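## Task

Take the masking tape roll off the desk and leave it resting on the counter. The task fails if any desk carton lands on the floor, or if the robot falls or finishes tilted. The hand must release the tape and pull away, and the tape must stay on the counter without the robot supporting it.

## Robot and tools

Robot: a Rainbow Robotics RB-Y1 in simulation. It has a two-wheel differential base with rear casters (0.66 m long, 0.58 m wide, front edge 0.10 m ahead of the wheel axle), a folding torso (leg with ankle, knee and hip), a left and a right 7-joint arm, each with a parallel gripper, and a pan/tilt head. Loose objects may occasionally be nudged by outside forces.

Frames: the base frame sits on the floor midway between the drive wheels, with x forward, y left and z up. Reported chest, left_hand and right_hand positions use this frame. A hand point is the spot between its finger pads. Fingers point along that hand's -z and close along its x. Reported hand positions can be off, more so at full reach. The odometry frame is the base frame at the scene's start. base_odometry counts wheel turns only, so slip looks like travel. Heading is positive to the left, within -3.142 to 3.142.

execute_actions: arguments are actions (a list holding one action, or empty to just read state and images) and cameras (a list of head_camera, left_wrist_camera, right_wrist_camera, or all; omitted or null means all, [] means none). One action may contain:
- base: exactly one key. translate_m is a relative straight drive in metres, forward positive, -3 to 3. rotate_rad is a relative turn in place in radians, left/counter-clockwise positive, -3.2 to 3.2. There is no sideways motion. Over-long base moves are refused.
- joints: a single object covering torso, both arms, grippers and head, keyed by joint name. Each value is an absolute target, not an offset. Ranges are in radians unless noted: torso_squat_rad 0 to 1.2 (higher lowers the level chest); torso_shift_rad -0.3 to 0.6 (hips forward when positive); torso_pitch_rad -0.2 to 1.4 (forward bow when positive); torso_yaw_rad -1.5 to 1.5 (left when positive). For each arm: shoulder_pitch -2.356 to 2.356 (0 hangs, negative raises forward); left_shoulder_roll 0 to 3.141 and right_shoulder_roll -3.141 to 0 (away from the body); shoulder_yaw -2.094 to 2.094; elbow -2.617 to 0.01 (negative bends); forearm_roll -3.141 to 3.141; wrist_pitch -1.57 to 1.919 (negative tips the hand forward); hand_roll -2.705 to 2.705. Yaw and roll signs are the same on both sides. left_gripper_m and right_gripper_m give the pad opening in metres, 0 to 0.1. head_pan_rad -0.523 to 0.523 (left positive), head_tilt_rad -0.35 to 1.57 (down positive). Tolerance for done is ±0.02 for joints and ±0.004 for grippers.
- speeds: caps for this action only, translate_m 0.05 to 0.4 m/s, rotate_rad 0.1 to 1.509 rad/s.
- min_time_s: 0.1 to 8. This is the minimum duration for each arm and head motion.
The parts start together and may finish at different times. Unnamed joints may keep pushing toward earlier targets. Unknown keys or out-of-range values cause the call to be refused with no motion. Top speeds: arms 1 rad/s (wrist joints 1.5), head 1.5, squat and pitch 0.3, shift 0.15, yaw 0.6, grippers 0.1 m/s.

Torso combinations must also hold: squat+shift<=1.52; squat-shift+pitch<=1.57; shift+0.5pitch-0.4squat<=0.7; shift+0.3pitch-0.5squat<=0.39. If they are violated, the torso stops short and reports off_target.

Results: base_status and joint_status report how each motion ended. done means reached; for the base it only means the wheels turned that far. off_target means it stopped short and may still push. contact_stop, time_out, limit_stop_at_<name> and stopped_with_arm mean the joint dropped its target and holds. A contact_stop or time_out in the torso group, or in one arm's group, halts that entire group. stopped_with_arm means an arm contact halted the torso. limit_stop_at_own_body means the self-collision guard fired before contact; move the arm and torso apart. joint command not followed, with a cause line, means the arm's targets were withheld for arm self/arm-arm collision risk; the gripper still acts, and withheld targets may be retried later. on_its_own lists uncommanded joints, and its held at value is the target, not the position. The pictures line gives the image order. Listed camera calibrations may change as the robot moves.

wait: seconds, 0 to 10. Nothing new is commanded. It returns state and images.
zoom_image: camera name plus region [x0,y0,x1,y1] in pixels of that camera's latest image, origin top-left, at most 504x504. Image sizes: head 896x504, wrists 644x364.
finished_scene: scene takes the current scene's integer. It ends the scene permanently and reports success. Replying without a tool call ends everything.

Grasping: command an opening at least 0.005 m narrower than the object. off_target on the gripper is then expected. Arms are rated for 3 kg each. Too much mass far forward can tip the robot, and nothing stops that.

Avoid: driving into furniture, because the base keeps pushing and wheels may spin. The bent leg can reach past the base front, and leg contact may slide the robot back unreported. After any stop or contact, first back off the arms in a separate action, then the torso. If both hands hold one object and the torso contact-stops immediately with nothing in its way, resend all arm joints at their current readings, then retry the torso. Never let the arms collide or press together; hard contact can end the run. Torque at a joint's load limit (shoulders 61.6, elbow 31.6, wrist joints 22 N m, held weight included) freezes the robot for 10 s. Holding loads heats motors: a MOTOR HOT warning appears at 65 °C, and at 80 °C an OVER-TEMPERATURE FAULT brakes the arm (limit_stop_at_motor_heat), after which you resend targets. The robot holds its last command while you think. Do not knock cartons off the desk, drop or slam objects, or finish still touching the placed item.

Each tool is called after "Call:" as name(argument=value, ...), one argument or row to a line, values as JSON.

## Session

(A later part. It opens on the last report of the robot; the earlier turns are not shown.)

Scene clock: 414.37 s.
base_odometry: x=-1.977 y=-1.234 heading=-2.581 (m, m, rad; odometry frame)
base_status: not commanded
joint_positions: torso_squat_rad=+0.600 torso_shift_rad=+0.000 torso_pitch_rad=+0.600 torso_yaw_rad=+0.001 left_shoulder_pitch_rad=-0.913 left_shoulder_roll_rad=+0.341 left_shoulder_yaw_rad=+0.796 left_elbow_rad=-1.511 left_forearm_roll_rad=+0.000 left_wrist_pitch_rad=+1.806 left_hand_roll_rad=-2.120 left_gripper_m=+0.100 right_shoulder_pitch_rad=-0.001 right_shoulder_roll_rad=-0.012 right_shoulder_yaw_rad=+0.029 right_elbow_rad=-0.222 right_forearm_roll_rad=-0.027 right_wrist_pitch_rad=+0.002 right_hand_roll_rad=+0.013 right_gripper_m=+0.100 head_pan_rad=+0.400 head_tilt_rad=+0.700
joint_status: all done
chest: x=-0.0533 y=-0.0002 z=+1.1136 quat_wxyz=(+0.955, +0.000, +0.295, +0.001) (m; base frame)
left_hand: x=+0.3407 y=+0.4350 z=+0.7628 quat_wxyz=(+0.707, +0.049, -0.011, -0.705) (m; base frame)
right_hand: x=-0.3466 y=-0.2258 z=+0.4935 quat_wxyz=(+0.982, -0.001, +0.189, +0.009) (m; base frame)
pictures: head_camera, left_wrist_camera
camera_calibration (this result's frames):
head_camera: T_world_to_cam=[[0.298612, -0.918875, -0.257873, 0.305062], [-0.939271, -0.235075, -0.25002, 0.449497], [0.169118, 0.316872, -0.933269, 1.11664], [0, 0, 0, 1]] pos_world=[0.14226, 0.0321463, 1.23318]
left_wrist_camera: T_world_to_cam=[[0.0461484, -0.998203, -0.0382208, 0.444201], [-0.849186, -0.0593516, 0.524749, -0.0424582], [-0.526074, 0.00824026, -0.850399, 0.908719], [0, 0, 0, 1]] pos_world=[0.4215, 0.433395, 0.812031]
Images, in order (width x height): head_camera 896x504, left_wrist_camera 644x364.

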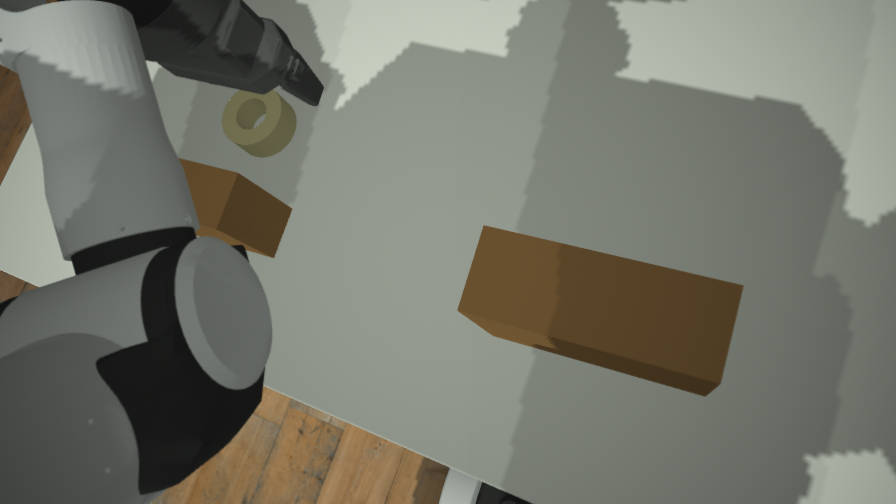

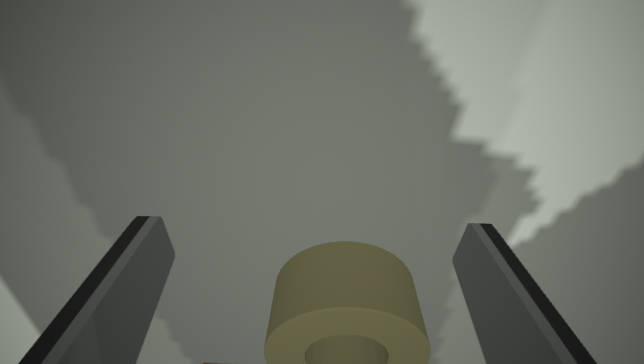

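The tape is between the fingers. Now down to grasp height.

Call:
execute_actions(
  actions=[
    {"joints": {"left_shoulder_pitch_rad": -0.883, "left_shoulder_roll_rad": 0.31, "left_shoulder_yaw_rad": 0.796, "left_elbow_rad": -1.393, "left_forearm_roll_rad": 0.0, "left_wrist_pitch_rad": 1.744, "left_hand_roll_rad": -2.12}, "min_time_s": 1.5},
  ],
  cameras=["head_camera", "left_wrist_camera"],
)

Scene clock: 419.97 s.
base_odometry: x=-1.977 y=-1.234 heading=-2.581 (m, m, rad; odometry frame)
base_status: not commanded
joint_positions: torso_squat_rad=+0.600 torso_shift_rad=+0.000 torso_pitch_rad=+0.599 torso_yaw_rad=+0.001 left_shoulder_pitch_rad=-0.913 left_shoulder_roll_rad=+0.340 left_shoulder_yaw_rad=+0.796 left_elbow_rad=-1.488 left_forearm_roll_rad=+0.001 left_wrist_pitch_rad=+1.784 left_hand_roll_rad=-2.120 left_gripper_m=+0.100 right_shoulder_pitch_rad=-0.001 right_shoulder_roll_rad=-0.012 right_shoulder_yaw_rad=+0.029 right_elbow_rad=-0.221 right_forearm_roll_rad=-0.027 right_wrist_pitch_rad=+0.002 right_hand_roll_rad=+0.013 right_gripper_m=+0.100 head_pan_rad=+0.400 head_tilt_rad=+0.700
joint_status: left_shoulder_pitch_rad contact_stop_at_left_elbow_rad (moved +0.001 of +0.030); left_shoulder_roll_rad contact_stop_at_left_elbow_rad (moved -0.002 of -0.031); left_elbow_rad contact_stop (moved +0.023 of +0.118); left_wrist_pitch_rad contact_stop_at_left_elbow_rad (moved -0.022 of -0.062); the others done
on_its_own: left_shoulder_pitch_rad is held at -0.911, not at your -0.883, since a contact_stop; left_shoulder_roll_rad is held at +0.338, not at your +0.310, since a contact_stop; left_elbow_rad is held at -1.487, not at your -1.393, since a contact_stop; left_wrist_pitch_rad is held at +1.784, not at your +1.744, since a contact_stop
chest: x=-0.0536 y=-0.0003 z=+1.1137 quat_wxyz=(+0.955, +0.000, +0.295, +0.001) (m; base frame)
left_hand: x=+0.3410 y=+0.4348 z=+0.7568 quat_wxyz=(+0.707, +0.048, -0.012, -0.705) (m; base frame)
right_hand: x=-0.3466 y=-0.2257 z=+0.4934 quat_wxyz=(+0.982, +0.000, +0.188, +0.009) (m; base frame)
pictures: head_camera, left_wrist_camera
camera_calibration (this result's frames):
head_camera: T_world_to_cam=[[0.298828, -0.918763, -0.258023, 0.305233], [-0.9391, -0.235037, -0.250696, 0.449978], [0.169686, 0.317224, -0.933046, 1.11661], [0, 0, 0, 1]] pos_world=[0.14189, 0.0319819, 1.23342]
left_wrist_camera: T_world_to_cam=[[0.0462321, -0.998288, -0.0358394, 0.441875], [-0.848711, -0.0581762, 0.525647, -0.0403455], [-0.526832, 0.00611557, -0.849948, 0.904597], [0, 0, 0, 1]] pos_world=[0.4219, 0.433239, 0.805904]
Images, in order (width x height): head_camera 896x504, left_wrist_camera 644x364.

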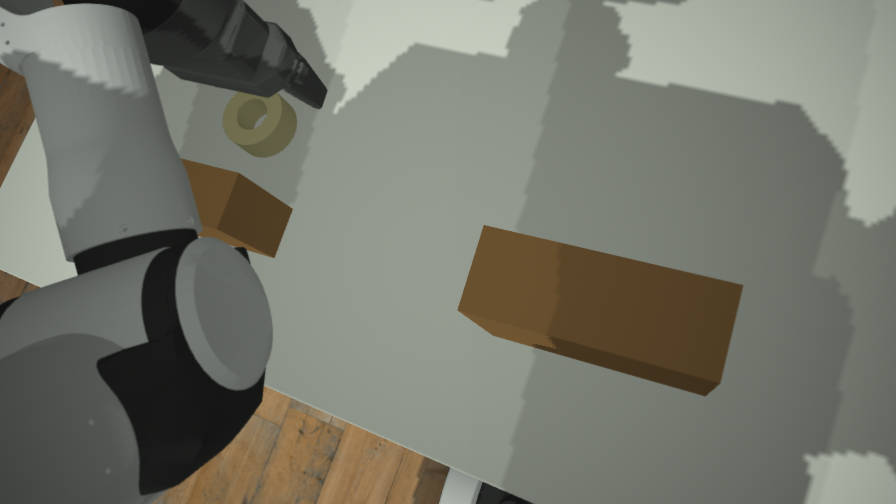

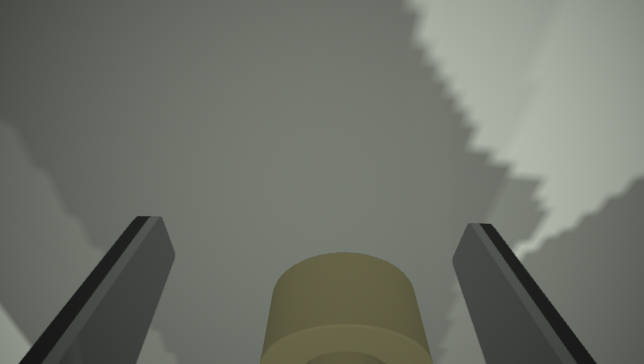

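The arm reported a contact stop at z≈0.757, most likely the fingertips touching the desk. I'll back off a little before anything else.

Call:
execute_actions(
  actions=[
    {"joints": {"left_shoulder_pitch_rad": -0.913, "left_shoulder_roll_rad": 0.341, "left_shoulder_yaw_rad": 0.796, "left_elbow_rad": -1.52, "left_forearm_roll_rad": 0.0, "left_wrist_pitch_rad": 1.81, "left_hand_roll_rad": -2.12}, "min_time_s": 1.0},
  ],
  cameras=["head_camera", "left_wrist_camera"],
)

Call:
zoom_image(
  camera="head_camera",
  region=[130, 0, 400, 270],
)

Scene clock: 450.27 s.
base_odometry: x=-1.977 y=-1.234 heading=-2.581 (m, m, rad; odometry frame)
base_status: not commanded
joint_positions: torso_squat_rad=+0.600 torso_shift_rad=+0.000 torso_pitch_rad=+0.599 torso_yaw_rad=+0.001 left_shoulder_pitch_rad=-0.913 left_shoulder_roll_rad=+0.341 left_shoulder_yaw_rad=+0.796 left_elbow_rad=-1.520 left_forearm_roll_rad=+0.000 left_wrist_pitch_rad=+1.810 left_hand_roll_rad=-2.120 left_gripper_m=+0.100 right_shoulder_pitch_rad=-0.001 right_shoulder_roll_rad=-0.012 right_shoulder_yaw_rad=+0.029 right_elbow_rad=-0.221 right_forearm_roll_rad=-0.027 right_wrist_pitch_rad=+0.002 right_hand_roll_rad=+0.013 right_gripper_m=+0.100 head_pan_rad=+0.400 head_tilt_rad=+0.700
joint_status: all done
chest: x=-0.0535 y=-0.0003 z=+1.1137 quat_wxyz=(+0.955, +0.000, +0.295, +0.001) (m; base frame)
left_hand: x=+0.3408 y=+0.4352 z=+0.7651 quat_wxyz=(+0.707, +0.051, -0.012, -0.705) (m; base frame)
right_hand: x=-0.3467 y=-0.2257 z=+0.4934 quat_wxyz=(+0.982, -0.001, +0.189, +0.009) (m; base frame)
pictures: head_camera, left_wrist_camera
camera_calibration (this result's frames):
head_camera: T_world_to_cam=[[0.298741, -0.918798, -0.258, 0.305185], [-0.939177, -0.235058, -0.250389, 0.449722], [0.169412, 0.317109, -0.933135, 1.11662], [0, 0, 0, 1]] pos_world=[0.142028, 0.0320233, 1.2333]
left_wrist_camera: T_world_to_cam=[[0.0467027, -0.998099, -0.0402206, 0.445789], [-0.851243, -0.0608353, 0.521233, -0.0394918], [-0.522689, 0.00989452, -0.852466, 0.910417], [0, 0, 0, 1]] pos_world=[0.421429, 0.433531, 0.814614]
Images, in order (width x height): head_camera 896x504, left_wrist_camera 644x364.

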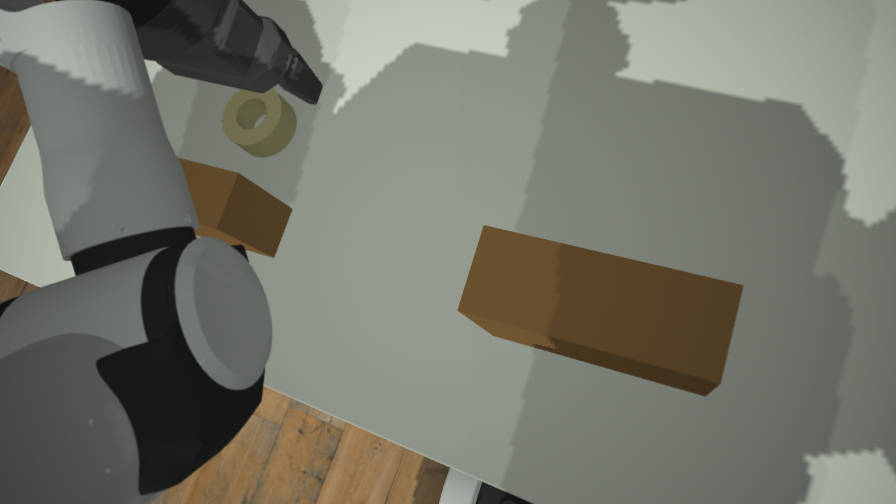

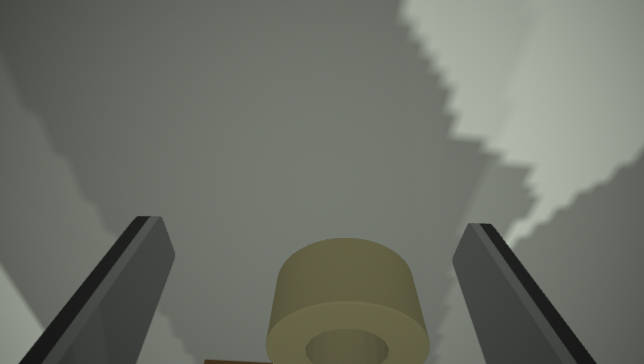

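Region (130, 0, 400, 270) of head_camera's 896x504 image, scaled by 1.867, with more detail than that image has.

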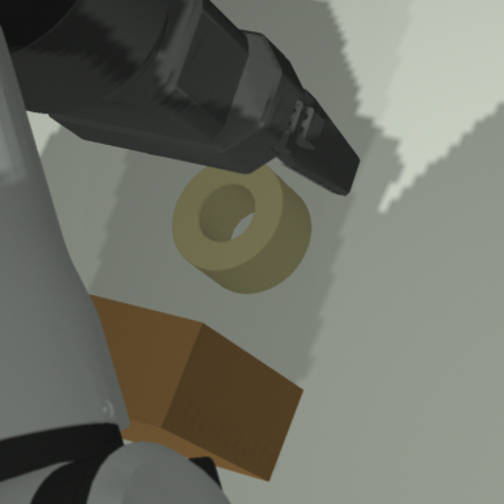

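The head view puts the tape at about (0.31, 0.417) and the hand at (0.341, 0.435). Backing the base up about 3.5 cm is the simplest way to centre it. The y offset is small enough for the gripper's closing to take up.

Call:
execute_actions(
  actions=[
    {"base": {"translate_m": -0.035}},
  ],
  cameras=["head_camera", "left_wrist_camera"],
)

Scene clock: 483.40 s.
base_odometry: x=-1.947 y=-1.215 heading=-2.581 (m, m, rad; odometry frame)
base_status: done
joint_positions: torso_squat_rad=+0.600 torso_shift_rad=+0.000 torso_pitch_rad=+0.600 torso_yaw_rad=+0.001 left_shoulder_pitch_rad=-0.913 left_shoulder_roll_rad=+0.341 left_shoulder_yaw_rad=+0.796 left_elbow_rad=-1.520 left_forearm_roll_rad=+0.000 left_wrist_pitch_rad=+1.810 left_hand_roll_rad=-2.120 left_gripper_m=+0.100 right_shoulder_pitch_rad=-0.001 right_shoulder_roll_rad=-0.012 right_shoulder_yaw_rad=+0.029 right_elbow_rad=-0.221 right_forearm_roll_rad=-0.027 right_wrist_pitch_rad=+0.002 right_hand_roll_rad=+0.013 right_gripper_m=+0.100 head_pan_rad=+0.400 head_tilt_rad=+0.700
joint_status: not commanded
chest: x=-0.0533 y=-0.0003 z=+1.1136 quat_wxyz=(+0.955, +0.000, +0.295, +0.001) (m; base frame)
left_hand: x=+0.3410 y=+0.4353 z=+0.7650 quat_wxyz=(+0.707, +0.051, -0.012, -0.705) (m; base frame)
right_hand: x=-0.3467 y=-0.2257 z=+0.4935 quat_wxyz=(+0.982, -0.001, +0.189, +0.009) (m; base frame)
pictures: head_camera, left_wrist_camera
camera_calibration (this result's frames):
head_camera: T_world_to_cam=[[0.298643, -0.918816, -0.258051, 0.305187], [-0.939265, -0.23506, -0.250057, 0.449507], [0.169098, 0.317055, -0.93321, 1.11661], [0, 0, 0, 1]] pos_world=[0.142247, 0.0320451, 1.23319]
left_wrist_camera: T_world_to_cam=[[0.0466778, -0.998097, -0.0403015, 0.445882], [-0.851193, -0.0608573, 0.521312, -0.0393763], [-0.522773, 0.00997063, -0.852414, 0.91038], [0, 0, 0, 1]] pos_world=[0.421592, 0.43356, 0.814517]
Images, in order (width x height): head_camera 896x504, left_wrist_camera 644x364.

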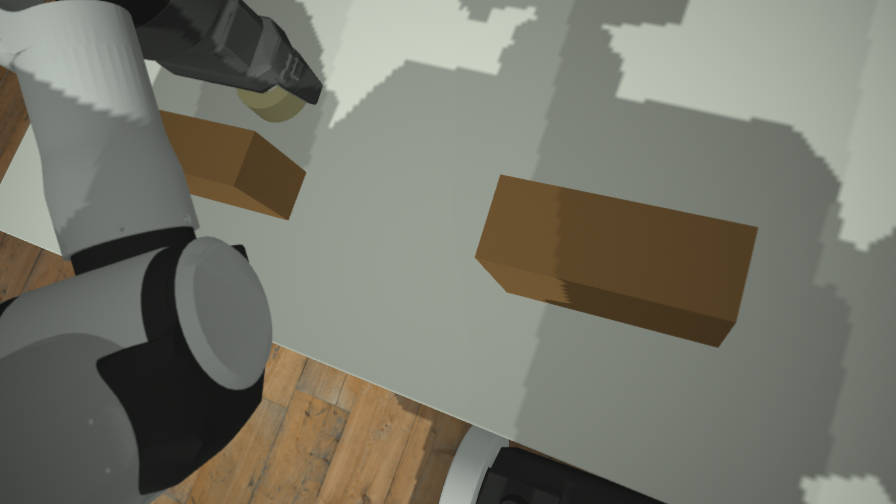

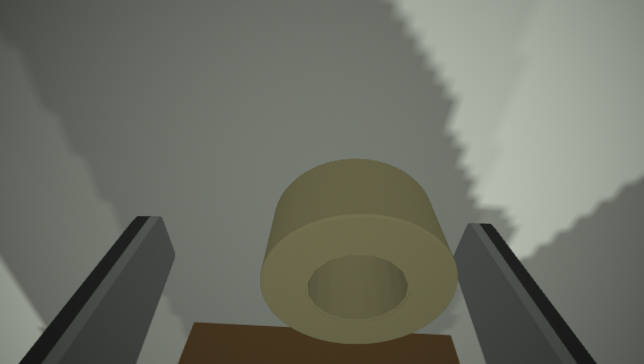

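The tape is between the fingers now. I'll close the gripper.

Call:
execute_actions(
  actions=[
    {"joints": {"left_gripper_m": 0.03}},
  ],
  cameras=["head_camera", "left_wrist_camera"],
)

Scene clock: 487.87 s.
base_odometry: x=-1.947 y=-1.215 heading=-2.581 (m, m, rad; odometry frame)
base_status: not commanded
joint_positions: torso_squat_rad=+0.600 torso_shift_rad=+0.000 torso_pitch_rad=+0.600 torso_yaw_rad=+0.001 left_shoulder_pitch_rad=-0.913 left_shoulder_roll_rad=+0.341 left_shoulder_yaw_rad=+0.796 left_elbow_rad=-1.520 left_forearm_roll_rad=+0.000 left_wrist_pitch_rad=+1.810 left_hand_roll_rad=-2.120 left_gripper_m=+0.057 right_shoulder_pitch_rad=-0.001 right_shoulder_roll_rad=-0.012 right_shoulder_yaw_rad=+0.029 right_elbow_rad=-0.221 right_forearm_roll_rad=-0.027 right_wrist_pitch_rad=+0.002 right_hand_roll_rad=+0.013 right_gripper_m=+0.100 head_pan_rad=+0.400 head_tilt_rad=+0.700
joint_status: left_gripper_m off_target (ended at +0.057, target +0.030)
chest: x=-0.0533 y=-0.0003 z=+1.1136 quat_wxyz=(+0.955, +0.000, +0.295, +0.001) (m; base frame)
left_hand: x=+0.3410 y=+0.4353 z=+0.7650 quat_wxyz=(+0.707, +0.051, -0.012, -0.705) (m; base frame)
right_hand: x=-0.3467 y=-0.2257 z=+0.4935 quat_wxyz=(+0.982, -0.001, +0.189, +0.009) (m; base frame)
pictures: head_camera, left_wrist_camera
camera_calibration (this result's frames):
head_camera: T_world_to_cam=[[0.298642, -0.918816, -0.258051, 0.305187], [-0.939265, -0.23506, -0.250056, 0.449507], [0.169098, 0.317055, -0.93321, 1.11661], [0, 0, 0, 1]] pos_world=[0.142247, 0.032045, 1.23319]
left_wrist_camera: T_world_to_cam=[[0.0466784, -0.998097, -0.0403021, 0.445882], [-0.851193, -0.0608582, 0.521312, -0.0393763], [-0.522773, 0.00997086, -0.852414, 0.910379], [0, 0, 0, 1]] pos_world=[0.421592, 0.43356, 0.814517]
Images, in order (width x height): head_camera 896x504, left_wrist_camera 644x364.

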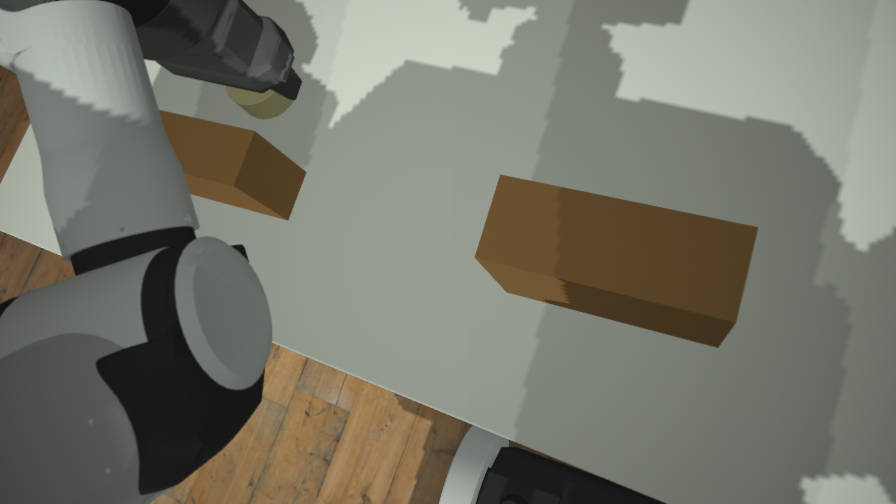

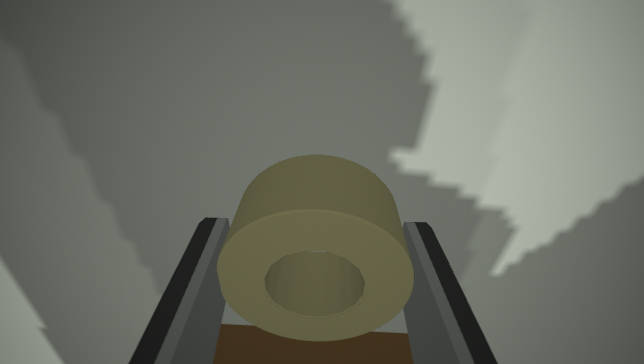

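The gripper stopped at 0.057 m, so it's holding the tape. I'll lift it straight up, clear of the carton.

Call:
execute_actions(
  actions=[
    {"joints": {"left_shoulder_pitch_rad": -0.959, "left_shoulder_roll_rad": 0.388, "left_shoulder_yaw_rad": 0.796, "left_elbow_rad": -1.689, "left_forearm_roll_rad": 0.0, "left_wrist_pitch_rad": 1.9, "left_hand_roll_rad": -2.12, "left_gripper_m": 0.03, "torso_squat_rad": 0.3}, "min_time_s": 1.5},
  ],
  cameras=["head_camera", "left_wrist_camera"],
)

Scene clock: 495.97 s.
base_odometry: x=-1.947 y=-1.215 heading=-2.581 (m, m, rad; odometry frame)
base_status: not commanded
joint_positions: torso_squat_rad=+0.300 torso_shift_rad=+0.000 torso_pitch_rad=+0.600 torso_yaw_rad=+0.001 left_shoulder_pitch_rad=-0.959 left_shoulder_roll_rad=+0.388 left_shoulder_yaw_rad=+0.796 left_elbow_rad=-1.689 left_forearm_roll_rad=+0.000 left_wrist_pitch_rad=+1.900 left_hand_roll_rad=-2.120 left_gripper_m=+0.057 right_shoulder_pitch_rad=-0.001 right_shoulder_roll_rad=-0.012 right_shoulder_yaw_rad=+0.029 right_elbow_rad=-0.221 right_forearm_roll_rad=-0.027 right_wrist_pitch_rad=+0.002 right_hand_roll_rad=+0.013 right_gripper_m=+0.100 head_pan_rad=+0.400 head_tilt_rad=+0.700
joint_status: left_gripper_m off_target (ended at +0.057, target +0.030); the others done
chest: x=-0.0532 y=-0.0003 z=+1.2046 quat_wxyz=(+0.955, +0.000, +0.296, +0.001) (m; base frame)
left_hand: x=+0.3650 y=+0.4502 z=+0.9280 quat_wxyz=(+0.703, +0.121, -0.029, -0.700) (m; base frame)
right_hand: x=-0.3468 y=-0.2258 z=+0.5846 quat_wxyz=(+0.982, -0.001, +0.189, +0.009) (m; base frame)
pictures: head_camera, left_wrist_camera
camera_calibration (this result's frames):
head_camera: T_world_to_cam=[[0.29858, -0.918816, -0.258123, 0.328681], [-0.939325, -0.235061, -0.249829, 0.472062], [0.168872, 0.317055, -0.933251, 1.20153], [0, 0, 0, 1]] pos_world=[0.142377, 0.0320082, 1.32411]
left_wrist_camera: T_world_to_cam=[[0.0564139, -0.9924, -0.109364, 0.524151], [-0.908319, -0.0964861, 0.406997, 0.0399715], [-0.414456, 0.0763775, -0.906859, 1.04279], [0, 0, 0, 1]] pos_world=[0.438928, 0.444378, 0.98672]
Images, in order (width x height): head_camera 896x504, left_wrist_camera 644x364.

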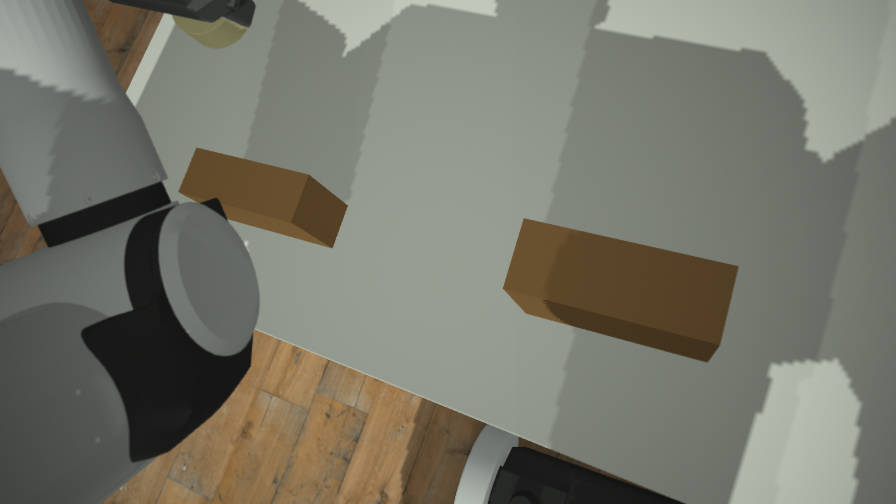

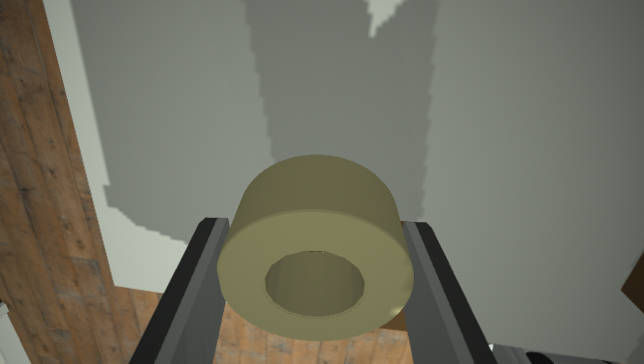

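The tape is lifted with the hand at z=0.93, and the cartons haven't moved. I'll back away from the desk.

Call:
execute_actions(
  actions=[
    {"base": {"translate_m": -0.8}, "joints": {"head_pan_rad": 0.0, "head_tilt_rad": 0.3, "left_gripper_m": 0.03}},
  ],
  cameras=["head_camera"],
)

Scene clock: 512.17 s.
base_odometry: x=-1.269 y=-0.790 heading=-2.580 (m, m, rad; odometry frame)
base_status: done
joint_positions: torso_squat_rad=+0.300 torso_shift_rad=+0.000 torso_pitch_rad=+0.600 torso_yaw_rad=+0.001 left_shoulder_pitch_rad=-0.959 left_shoulder_roll_rad=+0.388 left_shoulder_yaw_rad=+0.796 left_elbow_rad=-1.689 left_forearm_roll_rad=+0.000 left_wrist_pitch_rad=+1.900 left_hand_roll_rad=-2.120 left_gripper_m=+0.057 right_shoulder_pitch_rad=-0.001 right_shoulder_roll_rad=-0.012 right_shoulder_yaw_rad=+0.029 right_elbow_rad=-0.221 right_forearm_roll_rad=-0.027 right_wrist_pitch_rad=+0.002 right_hand_roll_rad=+0.013 right_gripper_m=+0.100 head_pan_rad=+0.000 head_tilt_rad=+0.300
joint_status: left_gripper_m off_target (ended at +0.057, target +0.030); the others done
chest: x=-0.0533 y=-0.0003 z=+1.2046 quat_wxyz=(+0.955, +0.000, +0.295, +0.001) (m; base frame)
left_hand: x=+0.3650 y=+0.4502 z=+0.9281 quat_wxyz=(+0.703, +0.121, -0.029, -0.700) (m; base frame)
right_hand: x=-0.3468 y=-0.2258 z=+0.5845 quat_wxyz=(+0.982, -0.001, +0.189, +0.009) (m; base frame)
pictures: head_camera
camera_calibration (this result's frames):
head_camera: T_world_to_cam=[[-0.00564899, -0.998987, -0.0446415, 0.0626347], [-0.808536, 0.0308317, -0.587638, 0.920415], [0.588419, 0.0327747, -0.807892, 0.998678], [0, 0, 0, 1]] pos_world=[0.156901, 0.00146183, 1.35049]
Images, in order (width x height): head_camera 896x504.

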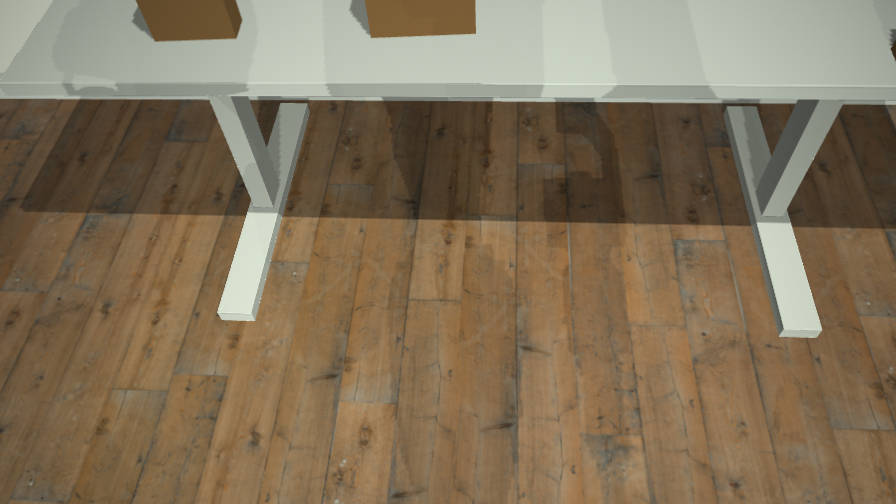

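Now I'll turn about 180° toward the counter and straighten up a little for driving.

Call:
execute_actions(
  actions=[
    {"base": {"rotate_rad": 3.12}, "joints": {"torso_pitch_rad": 0.3, "head_pan_rad": 0.0, "head_tilt_rad": 0.2, "left_gripper_m": 0.03}},
  ],
  cameras=["head_camera"],
)

Scene clock: 522.20 s.
base_odometry: x=-1.269 y=-0.789 heading=+0.539 (m, m, rad; odometry frame)
base_status: done
joint_positions: torso_squat_rad=+0.300 torso_shift_rad=+0.000 torso_pitch_rad=+0.300 torso_yaw_rad=+0.001 left_shoulder_pitch_rad=-0.959 left_shoulder_roll_rad=+0.388 left_shoulder_yaw_rad=+0.796 left_elbow_rad=-1.689 left_forearm_roll_rad=+0.000 left_wrist_pitch_rad=+1.900 left_hand_roll_rad=-2.120 left_gripper_m=+0.057 right_shoulder_pitch_rad=-0.001 right_shoulder_roll_rad=-0.012 right_shoulder_yaw_rad=+0.029 right_elbow_rad=-0.221 right_forearm_roll_rad=-0.027 right_wrist_pitch_rad=+0.002 right_hand_roll_rad=+0.013 right_gripper_m=+0.100 head_pan_rad=+0.000 head_tilt_rad=+0.200
joint_status: left_gripper_m off_target (ended at +0.057, target +0.030); the others done
chest: x=-0.1366 y=-0.0003 z=+1.2448 quat_wxyz=(+0.989, +0.000, +0.149, +0.001) (m; base frame)
left_hand: x=+0.3448 y=+0.4502 z=+1.1043 quat_wxyz=(+0.691, +0.225, -0.133, -0.674) (m; base frame)
right_hand: x=-0.2337 y=-0.2258 z=+0.5657 quat_wxyz=(+0.999, -0.002, +0.040, +0.009) (m; base frame)
pictures: head_camera
camera_calibration (this result's frames):
head_camera: T_world_to_cam=[[0.0119946, -0.998986, -0.0433895, 0.0643226], [-0.515879, 0.0309894, -0.856101, 1.25453], [0.856577, 0.0326524, -0.514984, 0.732383], [0, 0, 0, 1]] pos_world=[0.0190714, 0.00146614, 1.45396]
Images, in order (width x height): head_camera 896x504.

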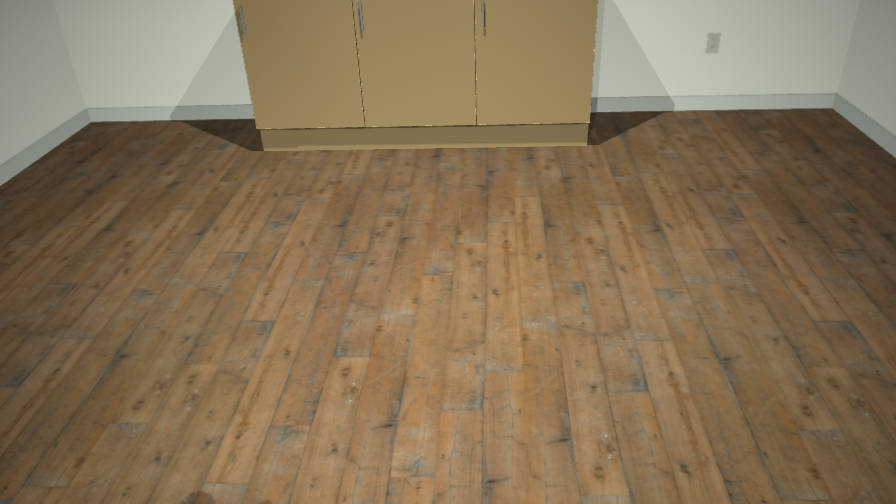

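The counter is straight ahead, about 3.5 m away. I'll drive toward it.

Call:
execute_actions(
  actions=[
    {"base": {"translate_m": 2.5}, "joints": {"head_pan_rad": 0.0, "head_tilt_rad": 0.2, "left_gripper_m": 0.03}},
  ],
  cameras=["head_camera"],
)

Scene clock: 534.53 s.
base_odometry: x=+0.875 y=+0.495 heading=+0.540 (m, m, rad; odometry frame)
base_status: done
joint_positions: torso_squat_rad=+0.300 torso_shift_rad=+0.000 torso_pitch_rad=+0.300 torso_yaw_rad=+0.001 left_shoulder_pitch_rad=-0.959 left_shoulder_roll_rad=+0.388 left_shoulder_yaw_rad=+0.796 left_elbow_rad=-1.689 left_forearm_roll_rad=+0.000 left_wrist_pitch_rad=+1.900 left_hand_roll_rad=-2.120 left_gripper_m=+0.057 right_shoulder_pitch_rad=-0.001 right_shoulder_roll_rad=-0.012 right_shoulder_yaw_rad=+0.029 right_elbow_rad=-0.221 right_forearm_roll_rad=-0.027 right_wrist_pitch_rad=+0.002 right_hand_roll_rad=+0.013 right_gripper_m=+0.100 head_pan_rad=+0.000 head_tilt_rad=+0.200
joint_status: left_gripper_m off_target (ended at +0.057, target +0.030); the others done
chest: x=-0.1365 y=-0.0003 z=+1.2448 quat_wxyz=(+0.989, +0.000, +0.149, +0.001) (m; base frame)
left_hand: x=+0.3449 y=+0.4502 z=+1.1043 quat_wxyz=(+0.691, +0.225, -0.133, -0.674) (m; base frame)
right_hand: x=-0.2336 y=-0.2258 z=+0.5657 quat_wxyz=(+0.999, -0.002, +0.040, +0.009) (m; base frame)
pictures: head_camera
camera_calibration (this result's frames):
head_camera: T_world_to_cam=[[0.0119906, -0.998986, -0.0433876, 0.0643213], [-0.515952, 0.0309871, -0.856057, 1.25451], [0.856534, 0.0326506, -0.515057, 0.732395], [0, 0, 0, 1]] pos_world=[0.0191738, 0.00146934, 1.45395]
Images, in order (width x height): head_camera 896x504.

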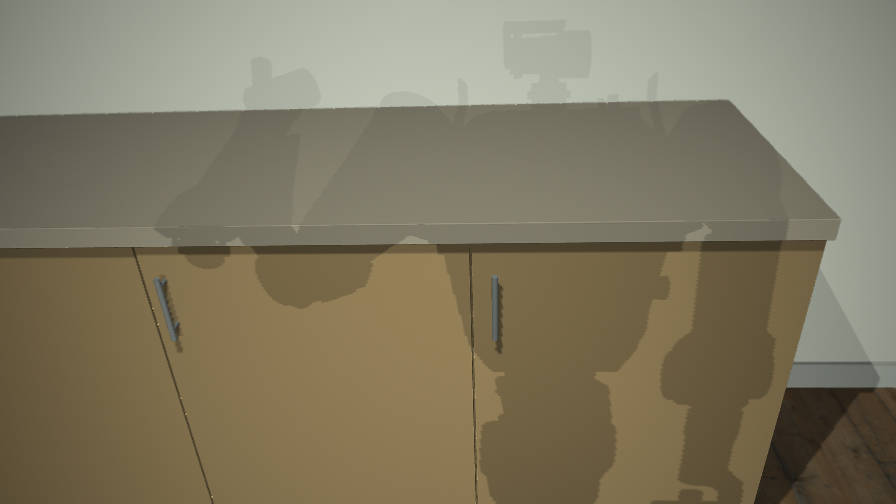

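The countertop is about 1.05 m ahead at a height of roughly 0.9 m. I'll drive in until its edge is about 0.25 m in front of the base, keeping the hand high.

Call:
execute_actions(
  actions=[
    {"base": {"translate_m": 0.8}, "joints": {"head_pan_rad": 0.3, "head_tilt_rad": 0.8, "left_gripper_m": 0.03}},
  ],
  cameras=["head_camera", "left_wrist_camera"],
)

Scene clock: 549.60 s.
base_odometry: x=+1.562 y=+0.907 heading=+0.540 (m, m, rad; odometry frame)
base_status: done
joint_positions: torso_squat_rad=+0.300 torso_shift_rad=+0.000 torso_pitch_rad=+0.300 torso_yaw_rad=+0.001 left_shoulder_pitch_rad=-0.959 left_shoulder_roll_rad=+0.388 left_shoulder_yaw_rad=+0.796 left_elbow_rad=-1.689 left_forearm_roll_rad=+0.000 left_wrist_pitch_rad=+1.900 left_hand_roll_rad=-2.120 left_gripper_m=+0.057 right_shoulder_pitch_rad=-0.001 right_shoulder_roll_rad=-0.012 right_shoulder_yaw_rad=+0.029 right_elbow_rad=-0.221 right_forearm_roll_rad=-0.027 right_wrist_pitch_rad=+0.002 right_hand_roll_rad=+0.013 right_gripper_m=+0.100 head_pan_rad=+0.300 head_tilt_rad=+0.800
joint_status: left_gripper_m off_target (ended at +0.057, target +0.030); the others done
chest: x=-0.1365 y=-0.0003 z=+1.2448 quat_wxyz=(+0.989, +0.000, +0.149, +0.001) (m; base frame)
left_hand: x=+0.3449 y=+0.4502 z=+1.1043 quat_wxyz=(+0.691, +0.225, -0.133, -0.674) (m; base frame)
right_hand: x=-0.2336 y=-0.2258 z=+0.5657 quat_wxyz=(+0.999, -0.002, +0.040, +0.009) (m; base frame)
pictures: head_camera, left_wrist_camera
camera_calibration (this result's frames):
head_camera: T_world_to_cam=[[0.267865, -0.954737, -0.12933, 0.201606], [-0.885924, -0.191322, -0.422534, 0.613872], [0.378665, 0.227758, -0.897073, 1.25163], [0, 0, 0, 1]] pos_world=[0.0158934, 0.0248599, 1.40826]
left_wrist_camera: T_world_to_cam=[[0.0861339, -0.992403, -0.087844, 0.510565], [-0.988082, -0.0963824, 0.120019, 0.294333], [-0.127573, 0.0764594, -0.988878, 1.18598], [0, 0, 0, 1]] pos_world=[0.398148, 0.444376, 1.18232]
Images, in order (width x height): head_camera 896x504, left_wrist_camera 644x364.

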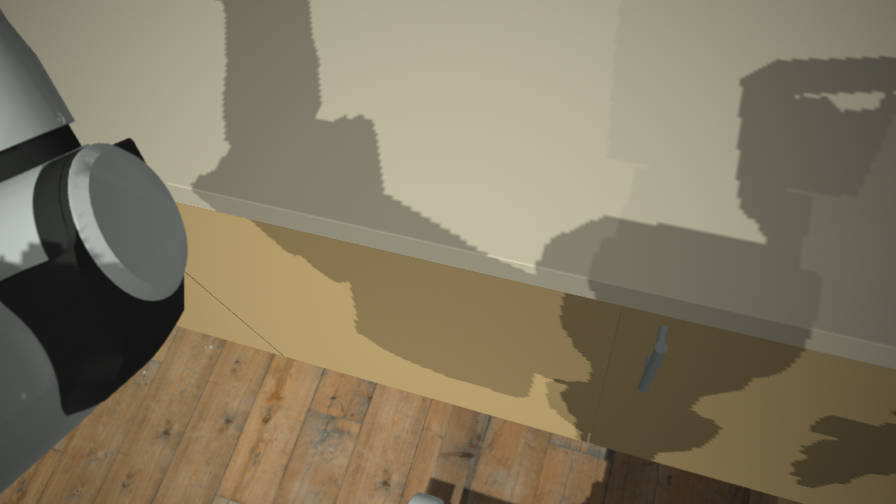

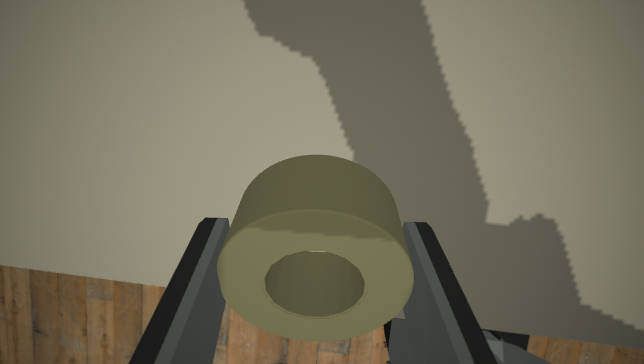

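The counter edge is at about x≈0.24. I'll move forward a little more and use the torso to lower the hand until the tape is just above the countertop.

Call:
execute_actions(
  actions=[
    {"base": {"translate_m": 0.06}, "joints": {"torso_pitch_rad": 0.6, "torso_squat_rad": 0.15, "head_pan_rad": 0.4, "head_tilt_rad": 0.6, "left_gripper_m": 0.03}},
  ],
  cameras=["head_camera", "left_wrist_camera"],
)

Scene clock: 570.40 s.
base_odometry: x=+1.613 y=+0.938 heading=+0.541 (m, m, rad; odometry frame)
base_status: done
joint_positions: torso_squat_rad=+0.150 torso_shift_rad=+0.000 torso_pitch_rad=+0.599 torso_yaw_rad=+0.001 left_shoulder_pitch_rad=-0.962 left_shoulder_roll_rad=+0.390 left_shoulder_yaw_rad=+0.796 left_elbow_rad=-1.691 left_forearm_roll_rad=+0.000 left_wrist_pitch_rad=+1.899 left_hand_roll_rad=-2.120 left_gripper_m=+0.057 right_shoulder_pitch_rad=-0.001 right_shoulder_roll_rad=-0.012 right_shoulder_yaw_rad=+0.029 right_elbow_rad=-0.222 right_forearm_roll_rad=-0.027 right_wrist_pitch_rad=+0.002 right_hand_roll_rad=+0.013 right_gripper_m=+0.100 head_pan_rad=+0.400 head_tilt_rad=+0.600
joint_status: left_gripper_m off_target (ended at +0.057, target +0.030); the others done
chest: x=-0.0537 y=-0.0004 z=+1.2282 quat_wxyz=(+0.956, +0.000, +0.295, +0.001) (m; base frame)
left_hand: x=+0.3663 y=+0.4508 z=+0.9543 quat_wxyz=(+0.703, +0.124, -0.030, -0.700) (m; base frame)
right_hand: x=-0.3465 y=-0.2257 z=+0.6077 quat_wxyz=(+0.982, +0.000, +0.188, +0.009) (m; base frame)
pictures: head_camera, left_wrist_camera
camera_calibration (this result's frames):
head_camera: T_world_to_cam=[[0.302435, -0.917074, -0.259825, 0.336989], [-0.916519, -0.204929, -0.343508, 0.604957], [0.261776, 0.342024, -0.902493, 1.17421], [0, 0, 0, 1]] pos_world=[0.145159, 0.031411, 1.35508]
left_wrist_camera: T_world_to_cam=[[0.0569874, -0.992075, -0.111979, 0.529713], [-0.911011, -0.0975568, 0.400677, 0.0379622], [-0.408426, 0.079181, -0.909351, 1.0661], [0, 0, 0, 1]] pos_world=[0.43982, 0.444804, 1.01357]
Images, in order (width x height): head_camera 896x504, left_wrist_camera 644x364.

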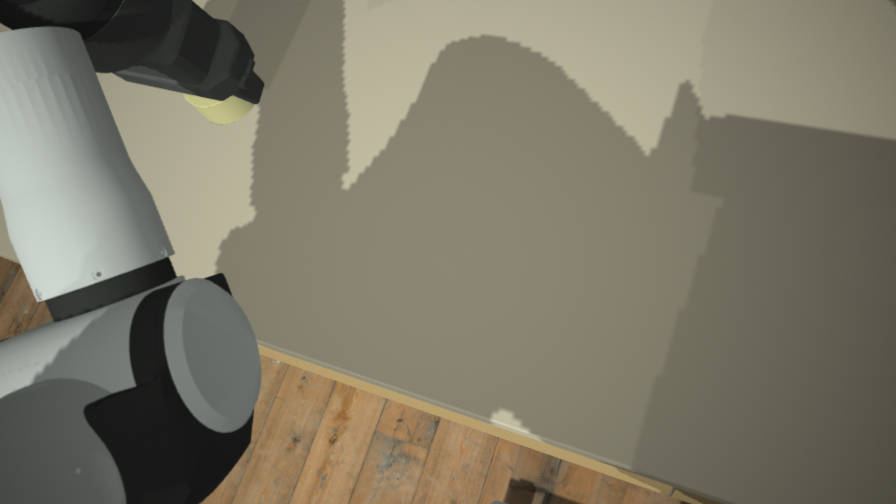

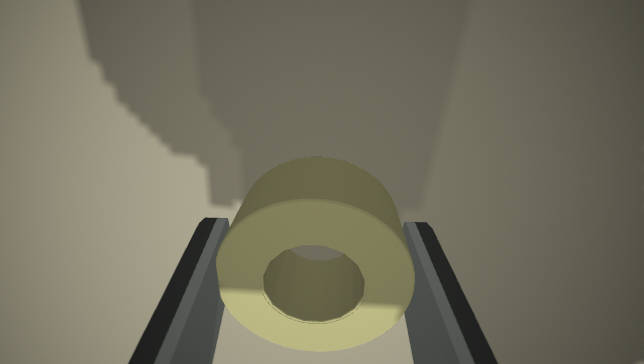

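The tape should be touching or nearly touching the countertop. I'll release it.

Call:
execute_actions(
  actions=[
    {"joints": {"left_gripper_m": 0.1}},
  ],
  cameras=["head_camera", "left_wrist_camera"],
)

Scene clock: 576.67 s.
base_odometry: x=+1.613 y=+0.938 heading=+0.541 (m, m, rad; odometry frame)
base_status: not commanded
joint_positions: torso_squat_rad=+0.150 torso_shift_rad=+0.000 torso_pitch_rad=+0.599 torso_yaw_rad=+0.001 left_shoulder_pitch_rad=-0.960 left_shoulder_roll_rad=+0.389 left_shoulder_yaw_rad=+0.796 left_elbow_rad=-1.690 left_forearm_roll_rad=+0.000 left_wrist_pitch_rad=+1.900 left_hand_roll_rad=-2.120 left_gripper_m=+0.100 right_shoulder_pitch_rad=-0.001 right_shoulder_roll_rad=-0.012 right_shoulder_yaw_rad=+0.029 right_elbow_rad=-0.222 right_forearm_roll_rad=-0.027 right_wrist_pitch_rad=+0.002 right_hand_roll_rad=+0.013 right_gripper_m=+0.100 head_pan_rad=+0.400 head_tilt_rad=+0.600
joint_status: all done
chest: x=-0.0534 y=-0.0003 z=+1.2281 quat_wxyz=(+0.955, +0.000, +0.295, +0.001) (m; base frame)
left_hand: x=+0.3654 y=+0.4505 z=+0.9525 quat_wxyz=(+0.703, +0.122, -0.029, -0.700) (m; base frame)
right_hand: x=-0.3466 y=-0.2258 z=+0.6078 quat_wxyz=(+0.982, -0.001, +0.189, +0.009) (m; base frame)
pictures: head_camera, left_wrist_camera
camera_calibration (this result's frames):
head_camera: T_world_to_cam=[[0.302336, -0.917091, -0.259878, 0.337015], [-0.916727, -0.205055, -0.342876, 0.604393], [0.26116, 0.341901, -0.902718, 1.17425], [0, 0, 0, 1]] pos_world=[0.145503, 0.031528, 1.35484]
left_wrist_camera: T_world_to_cam=[[0.0567395, -0.992264, -0.110418, 0.527992], [-0.909295, -0.0970276, 0.404683, 0.0331606], [-0.412267, 0.0774406, -0.907766, 1.06479], [0, 0, 0, 1]] pos_world=[0.439171, 0.444667, 1.01146]
Images, in order (width x height): head_camera 896x504, left_wrist_camera 644x364.

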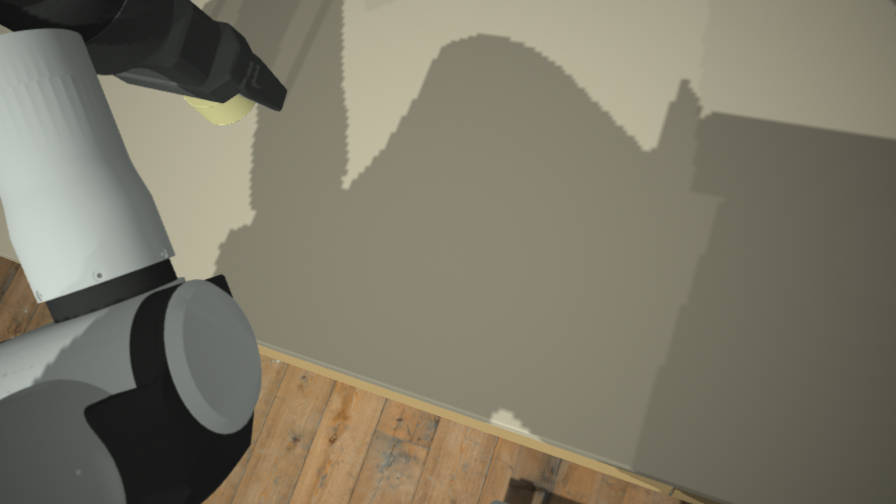

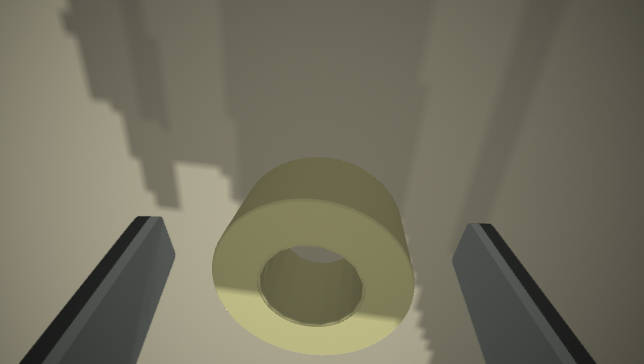

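The tape is released and looks to be resting on the counter. I'll raise the torso to lift the hand, then back away.

Call:
execute_actions(
  actions=[
    {"joints": {"torso_pitch_rad": 0.2, "torso_squat_rad": 0.15, "head_pan_rad": 0.3, "head_tilt_rad": 0.6}},
  ],
  cameras=["head_camera"],
)

Call:
execute_actions(
  actions=[
    {"base": {"translate_m": -0.6}, "joints": {"head_pan_rad": 0.2, "head_tilt_rad": 0.4}},
  ],
  cameras=["head_camera"],
)

Scene clock: 582.40 s.
base_odometry: x=+1.613 y=+0.938 heading=+0.541 (m, m, rad; odometry frame)
base_status: not commanded
joint_positions: torso_squat_rad=+0.150 torso_shift_rad=+0.000 torso_pitch_rad=+0.200 torso_yaw_rad=+0.001 left_shoulder_pitch_rad=-0.959 left_shoulder_roll_rad=+0.388 left_shoulder_yaw_rad=+0.796 left_elbow_rad=-1.689 left_forearm_roll_rad=+0.000 left_wrist_pitch_rad=+1.900 left_hand_roll_rad=-2.120 left_gripper_m=+0.100 right_shoulder_pitch_rad=-0.001 right_shoulder_roll_rad=-0.012 right_shoulder_yaw_rad=+0.029 right_elbow_rad=-0.222 right_forearm_roll_rad=-0.027 right_wrist_pitch_rad=+0.002 right_hand_roll_rad=+0.013 right_gripper_m=+0.100 head_pan_rad=+0.300 head_tilt_rad=+0.600
joint_status: all done
chest: x=-0.1665 y=-0.0003 z=+1.2759 quat_wxyz=(+0.995, +0.000, +0.100, +0.001) (m; base frame)
left_hand: x=+0.3265 y=+0.4503 z=+1.1844 quat_wxyz=(+0.683, +0.258, -0.168, -0.662) (m; base frame)
right_hand: x=-0.1953 y=-0.2258 z=+0.5905 quat_wxyz=(+1.000, -0.002, -0.010, +0.009) (m; base frame)
pictures: head_camera
camera_calibration (this result's frames):
head_camera: T_world_to_cam=[[0.287857, -0.952094, -0.103229, 0.183385], [-0.728446, -0.147705, -0.668991, 0.964959], [0.621695, 0.267771, -0.736067, 1.09366], [0, 0, 0, 1]] pos_world=[-0.0297889, 0.0242792, 1.46949]
Images, in order (width x height): head_camera 896x504.

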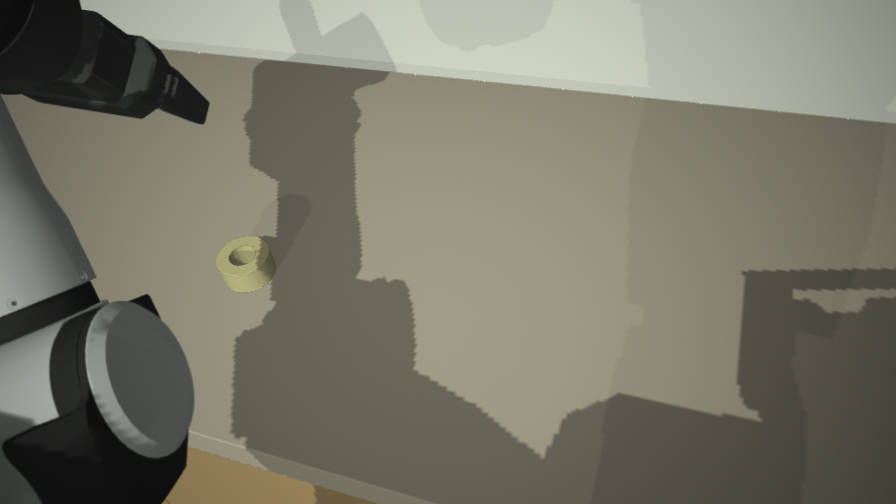

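Scene clock: 586.00 s.
base_odometry: x=+1.099 y=+0.629 heading=+0.542 (m, m, rad; odometry frame)
base_status: done
joint_positions: torso_squat_rad=+0.150 torso_shift_rad=+0.000 torso_pitch_rad=+0.200 torso_yaw_rad=+0.001 left_shoulder_pitch_rad=-0.959 left_shoulder_roll_rad=+0.388 left_shoulder_yaw_rad=+0.796 left_elbow_rad=-1.689 left_forearm_roll_rad=+0.000 left_wrist_pitch_rad=+1.900 left_hand_roll_rad=-2.120 left_gripper_m=+0.100 right_shoulder_pitch_rad=-0.001 right_shoulder_roll_rad=-0.012 right_shoulder_yaw_rad=+0.029 right_elbow_rad=-0.222 right_forearm_roll_rad=-0.027 right_wrist_pitch_rad=+0.002 right_hand_roll_rad=+0.013 right_gripper_m=+0.100 head_pan_rad=+0.200 head_tilt_rad=+0.400
joint_status: all done
chest: x=-0.1665 y=-0.0003 z=+1.2759 quat_wxyz=(+0.995, +0.000, +0.100, +0.001) (m; base frame)
left_hand: x=+0.3265 y=+0.4502 z=+1.1843 quat_wxyz=(+0.683, +0.258, -0.168, -0.662) (m; base frame)
right_hand: x=-0.1953 y=-0.2258 z=+0.5905 quat_wxyz=(+1.000, -0.002, -0.010, +0.009) (m; base frame)
pictures: head_camera
camera_calibration (this result's frames):
head_camera: T_world_to_cam=[[0.201887, -0.975844, -0.0834864, 0.145419], [-0.596345, -0.0548592, -0.800851, 1.17242], [0.776926, 0.211468, -0.593015, 0.900021], [0, 0, 0, 1]] pos_world=[-0.0294406, 0.0158982, 1.4848]
Images, in order (width x height): head_camera 896x504.

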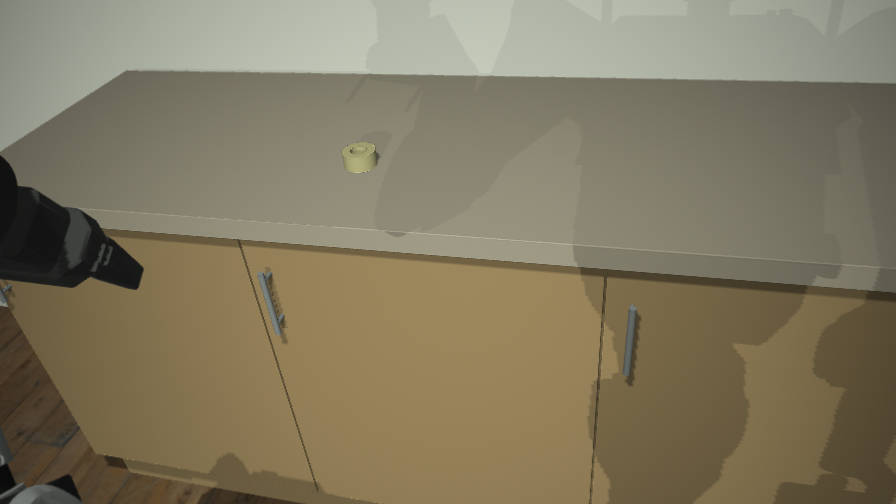

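The tape is sitting well inside the counter's edge and the robot is clear of it. Finishing scene 1.

Call:
finished_scene(
  scene=1,
)

The scene is finished: the task was done.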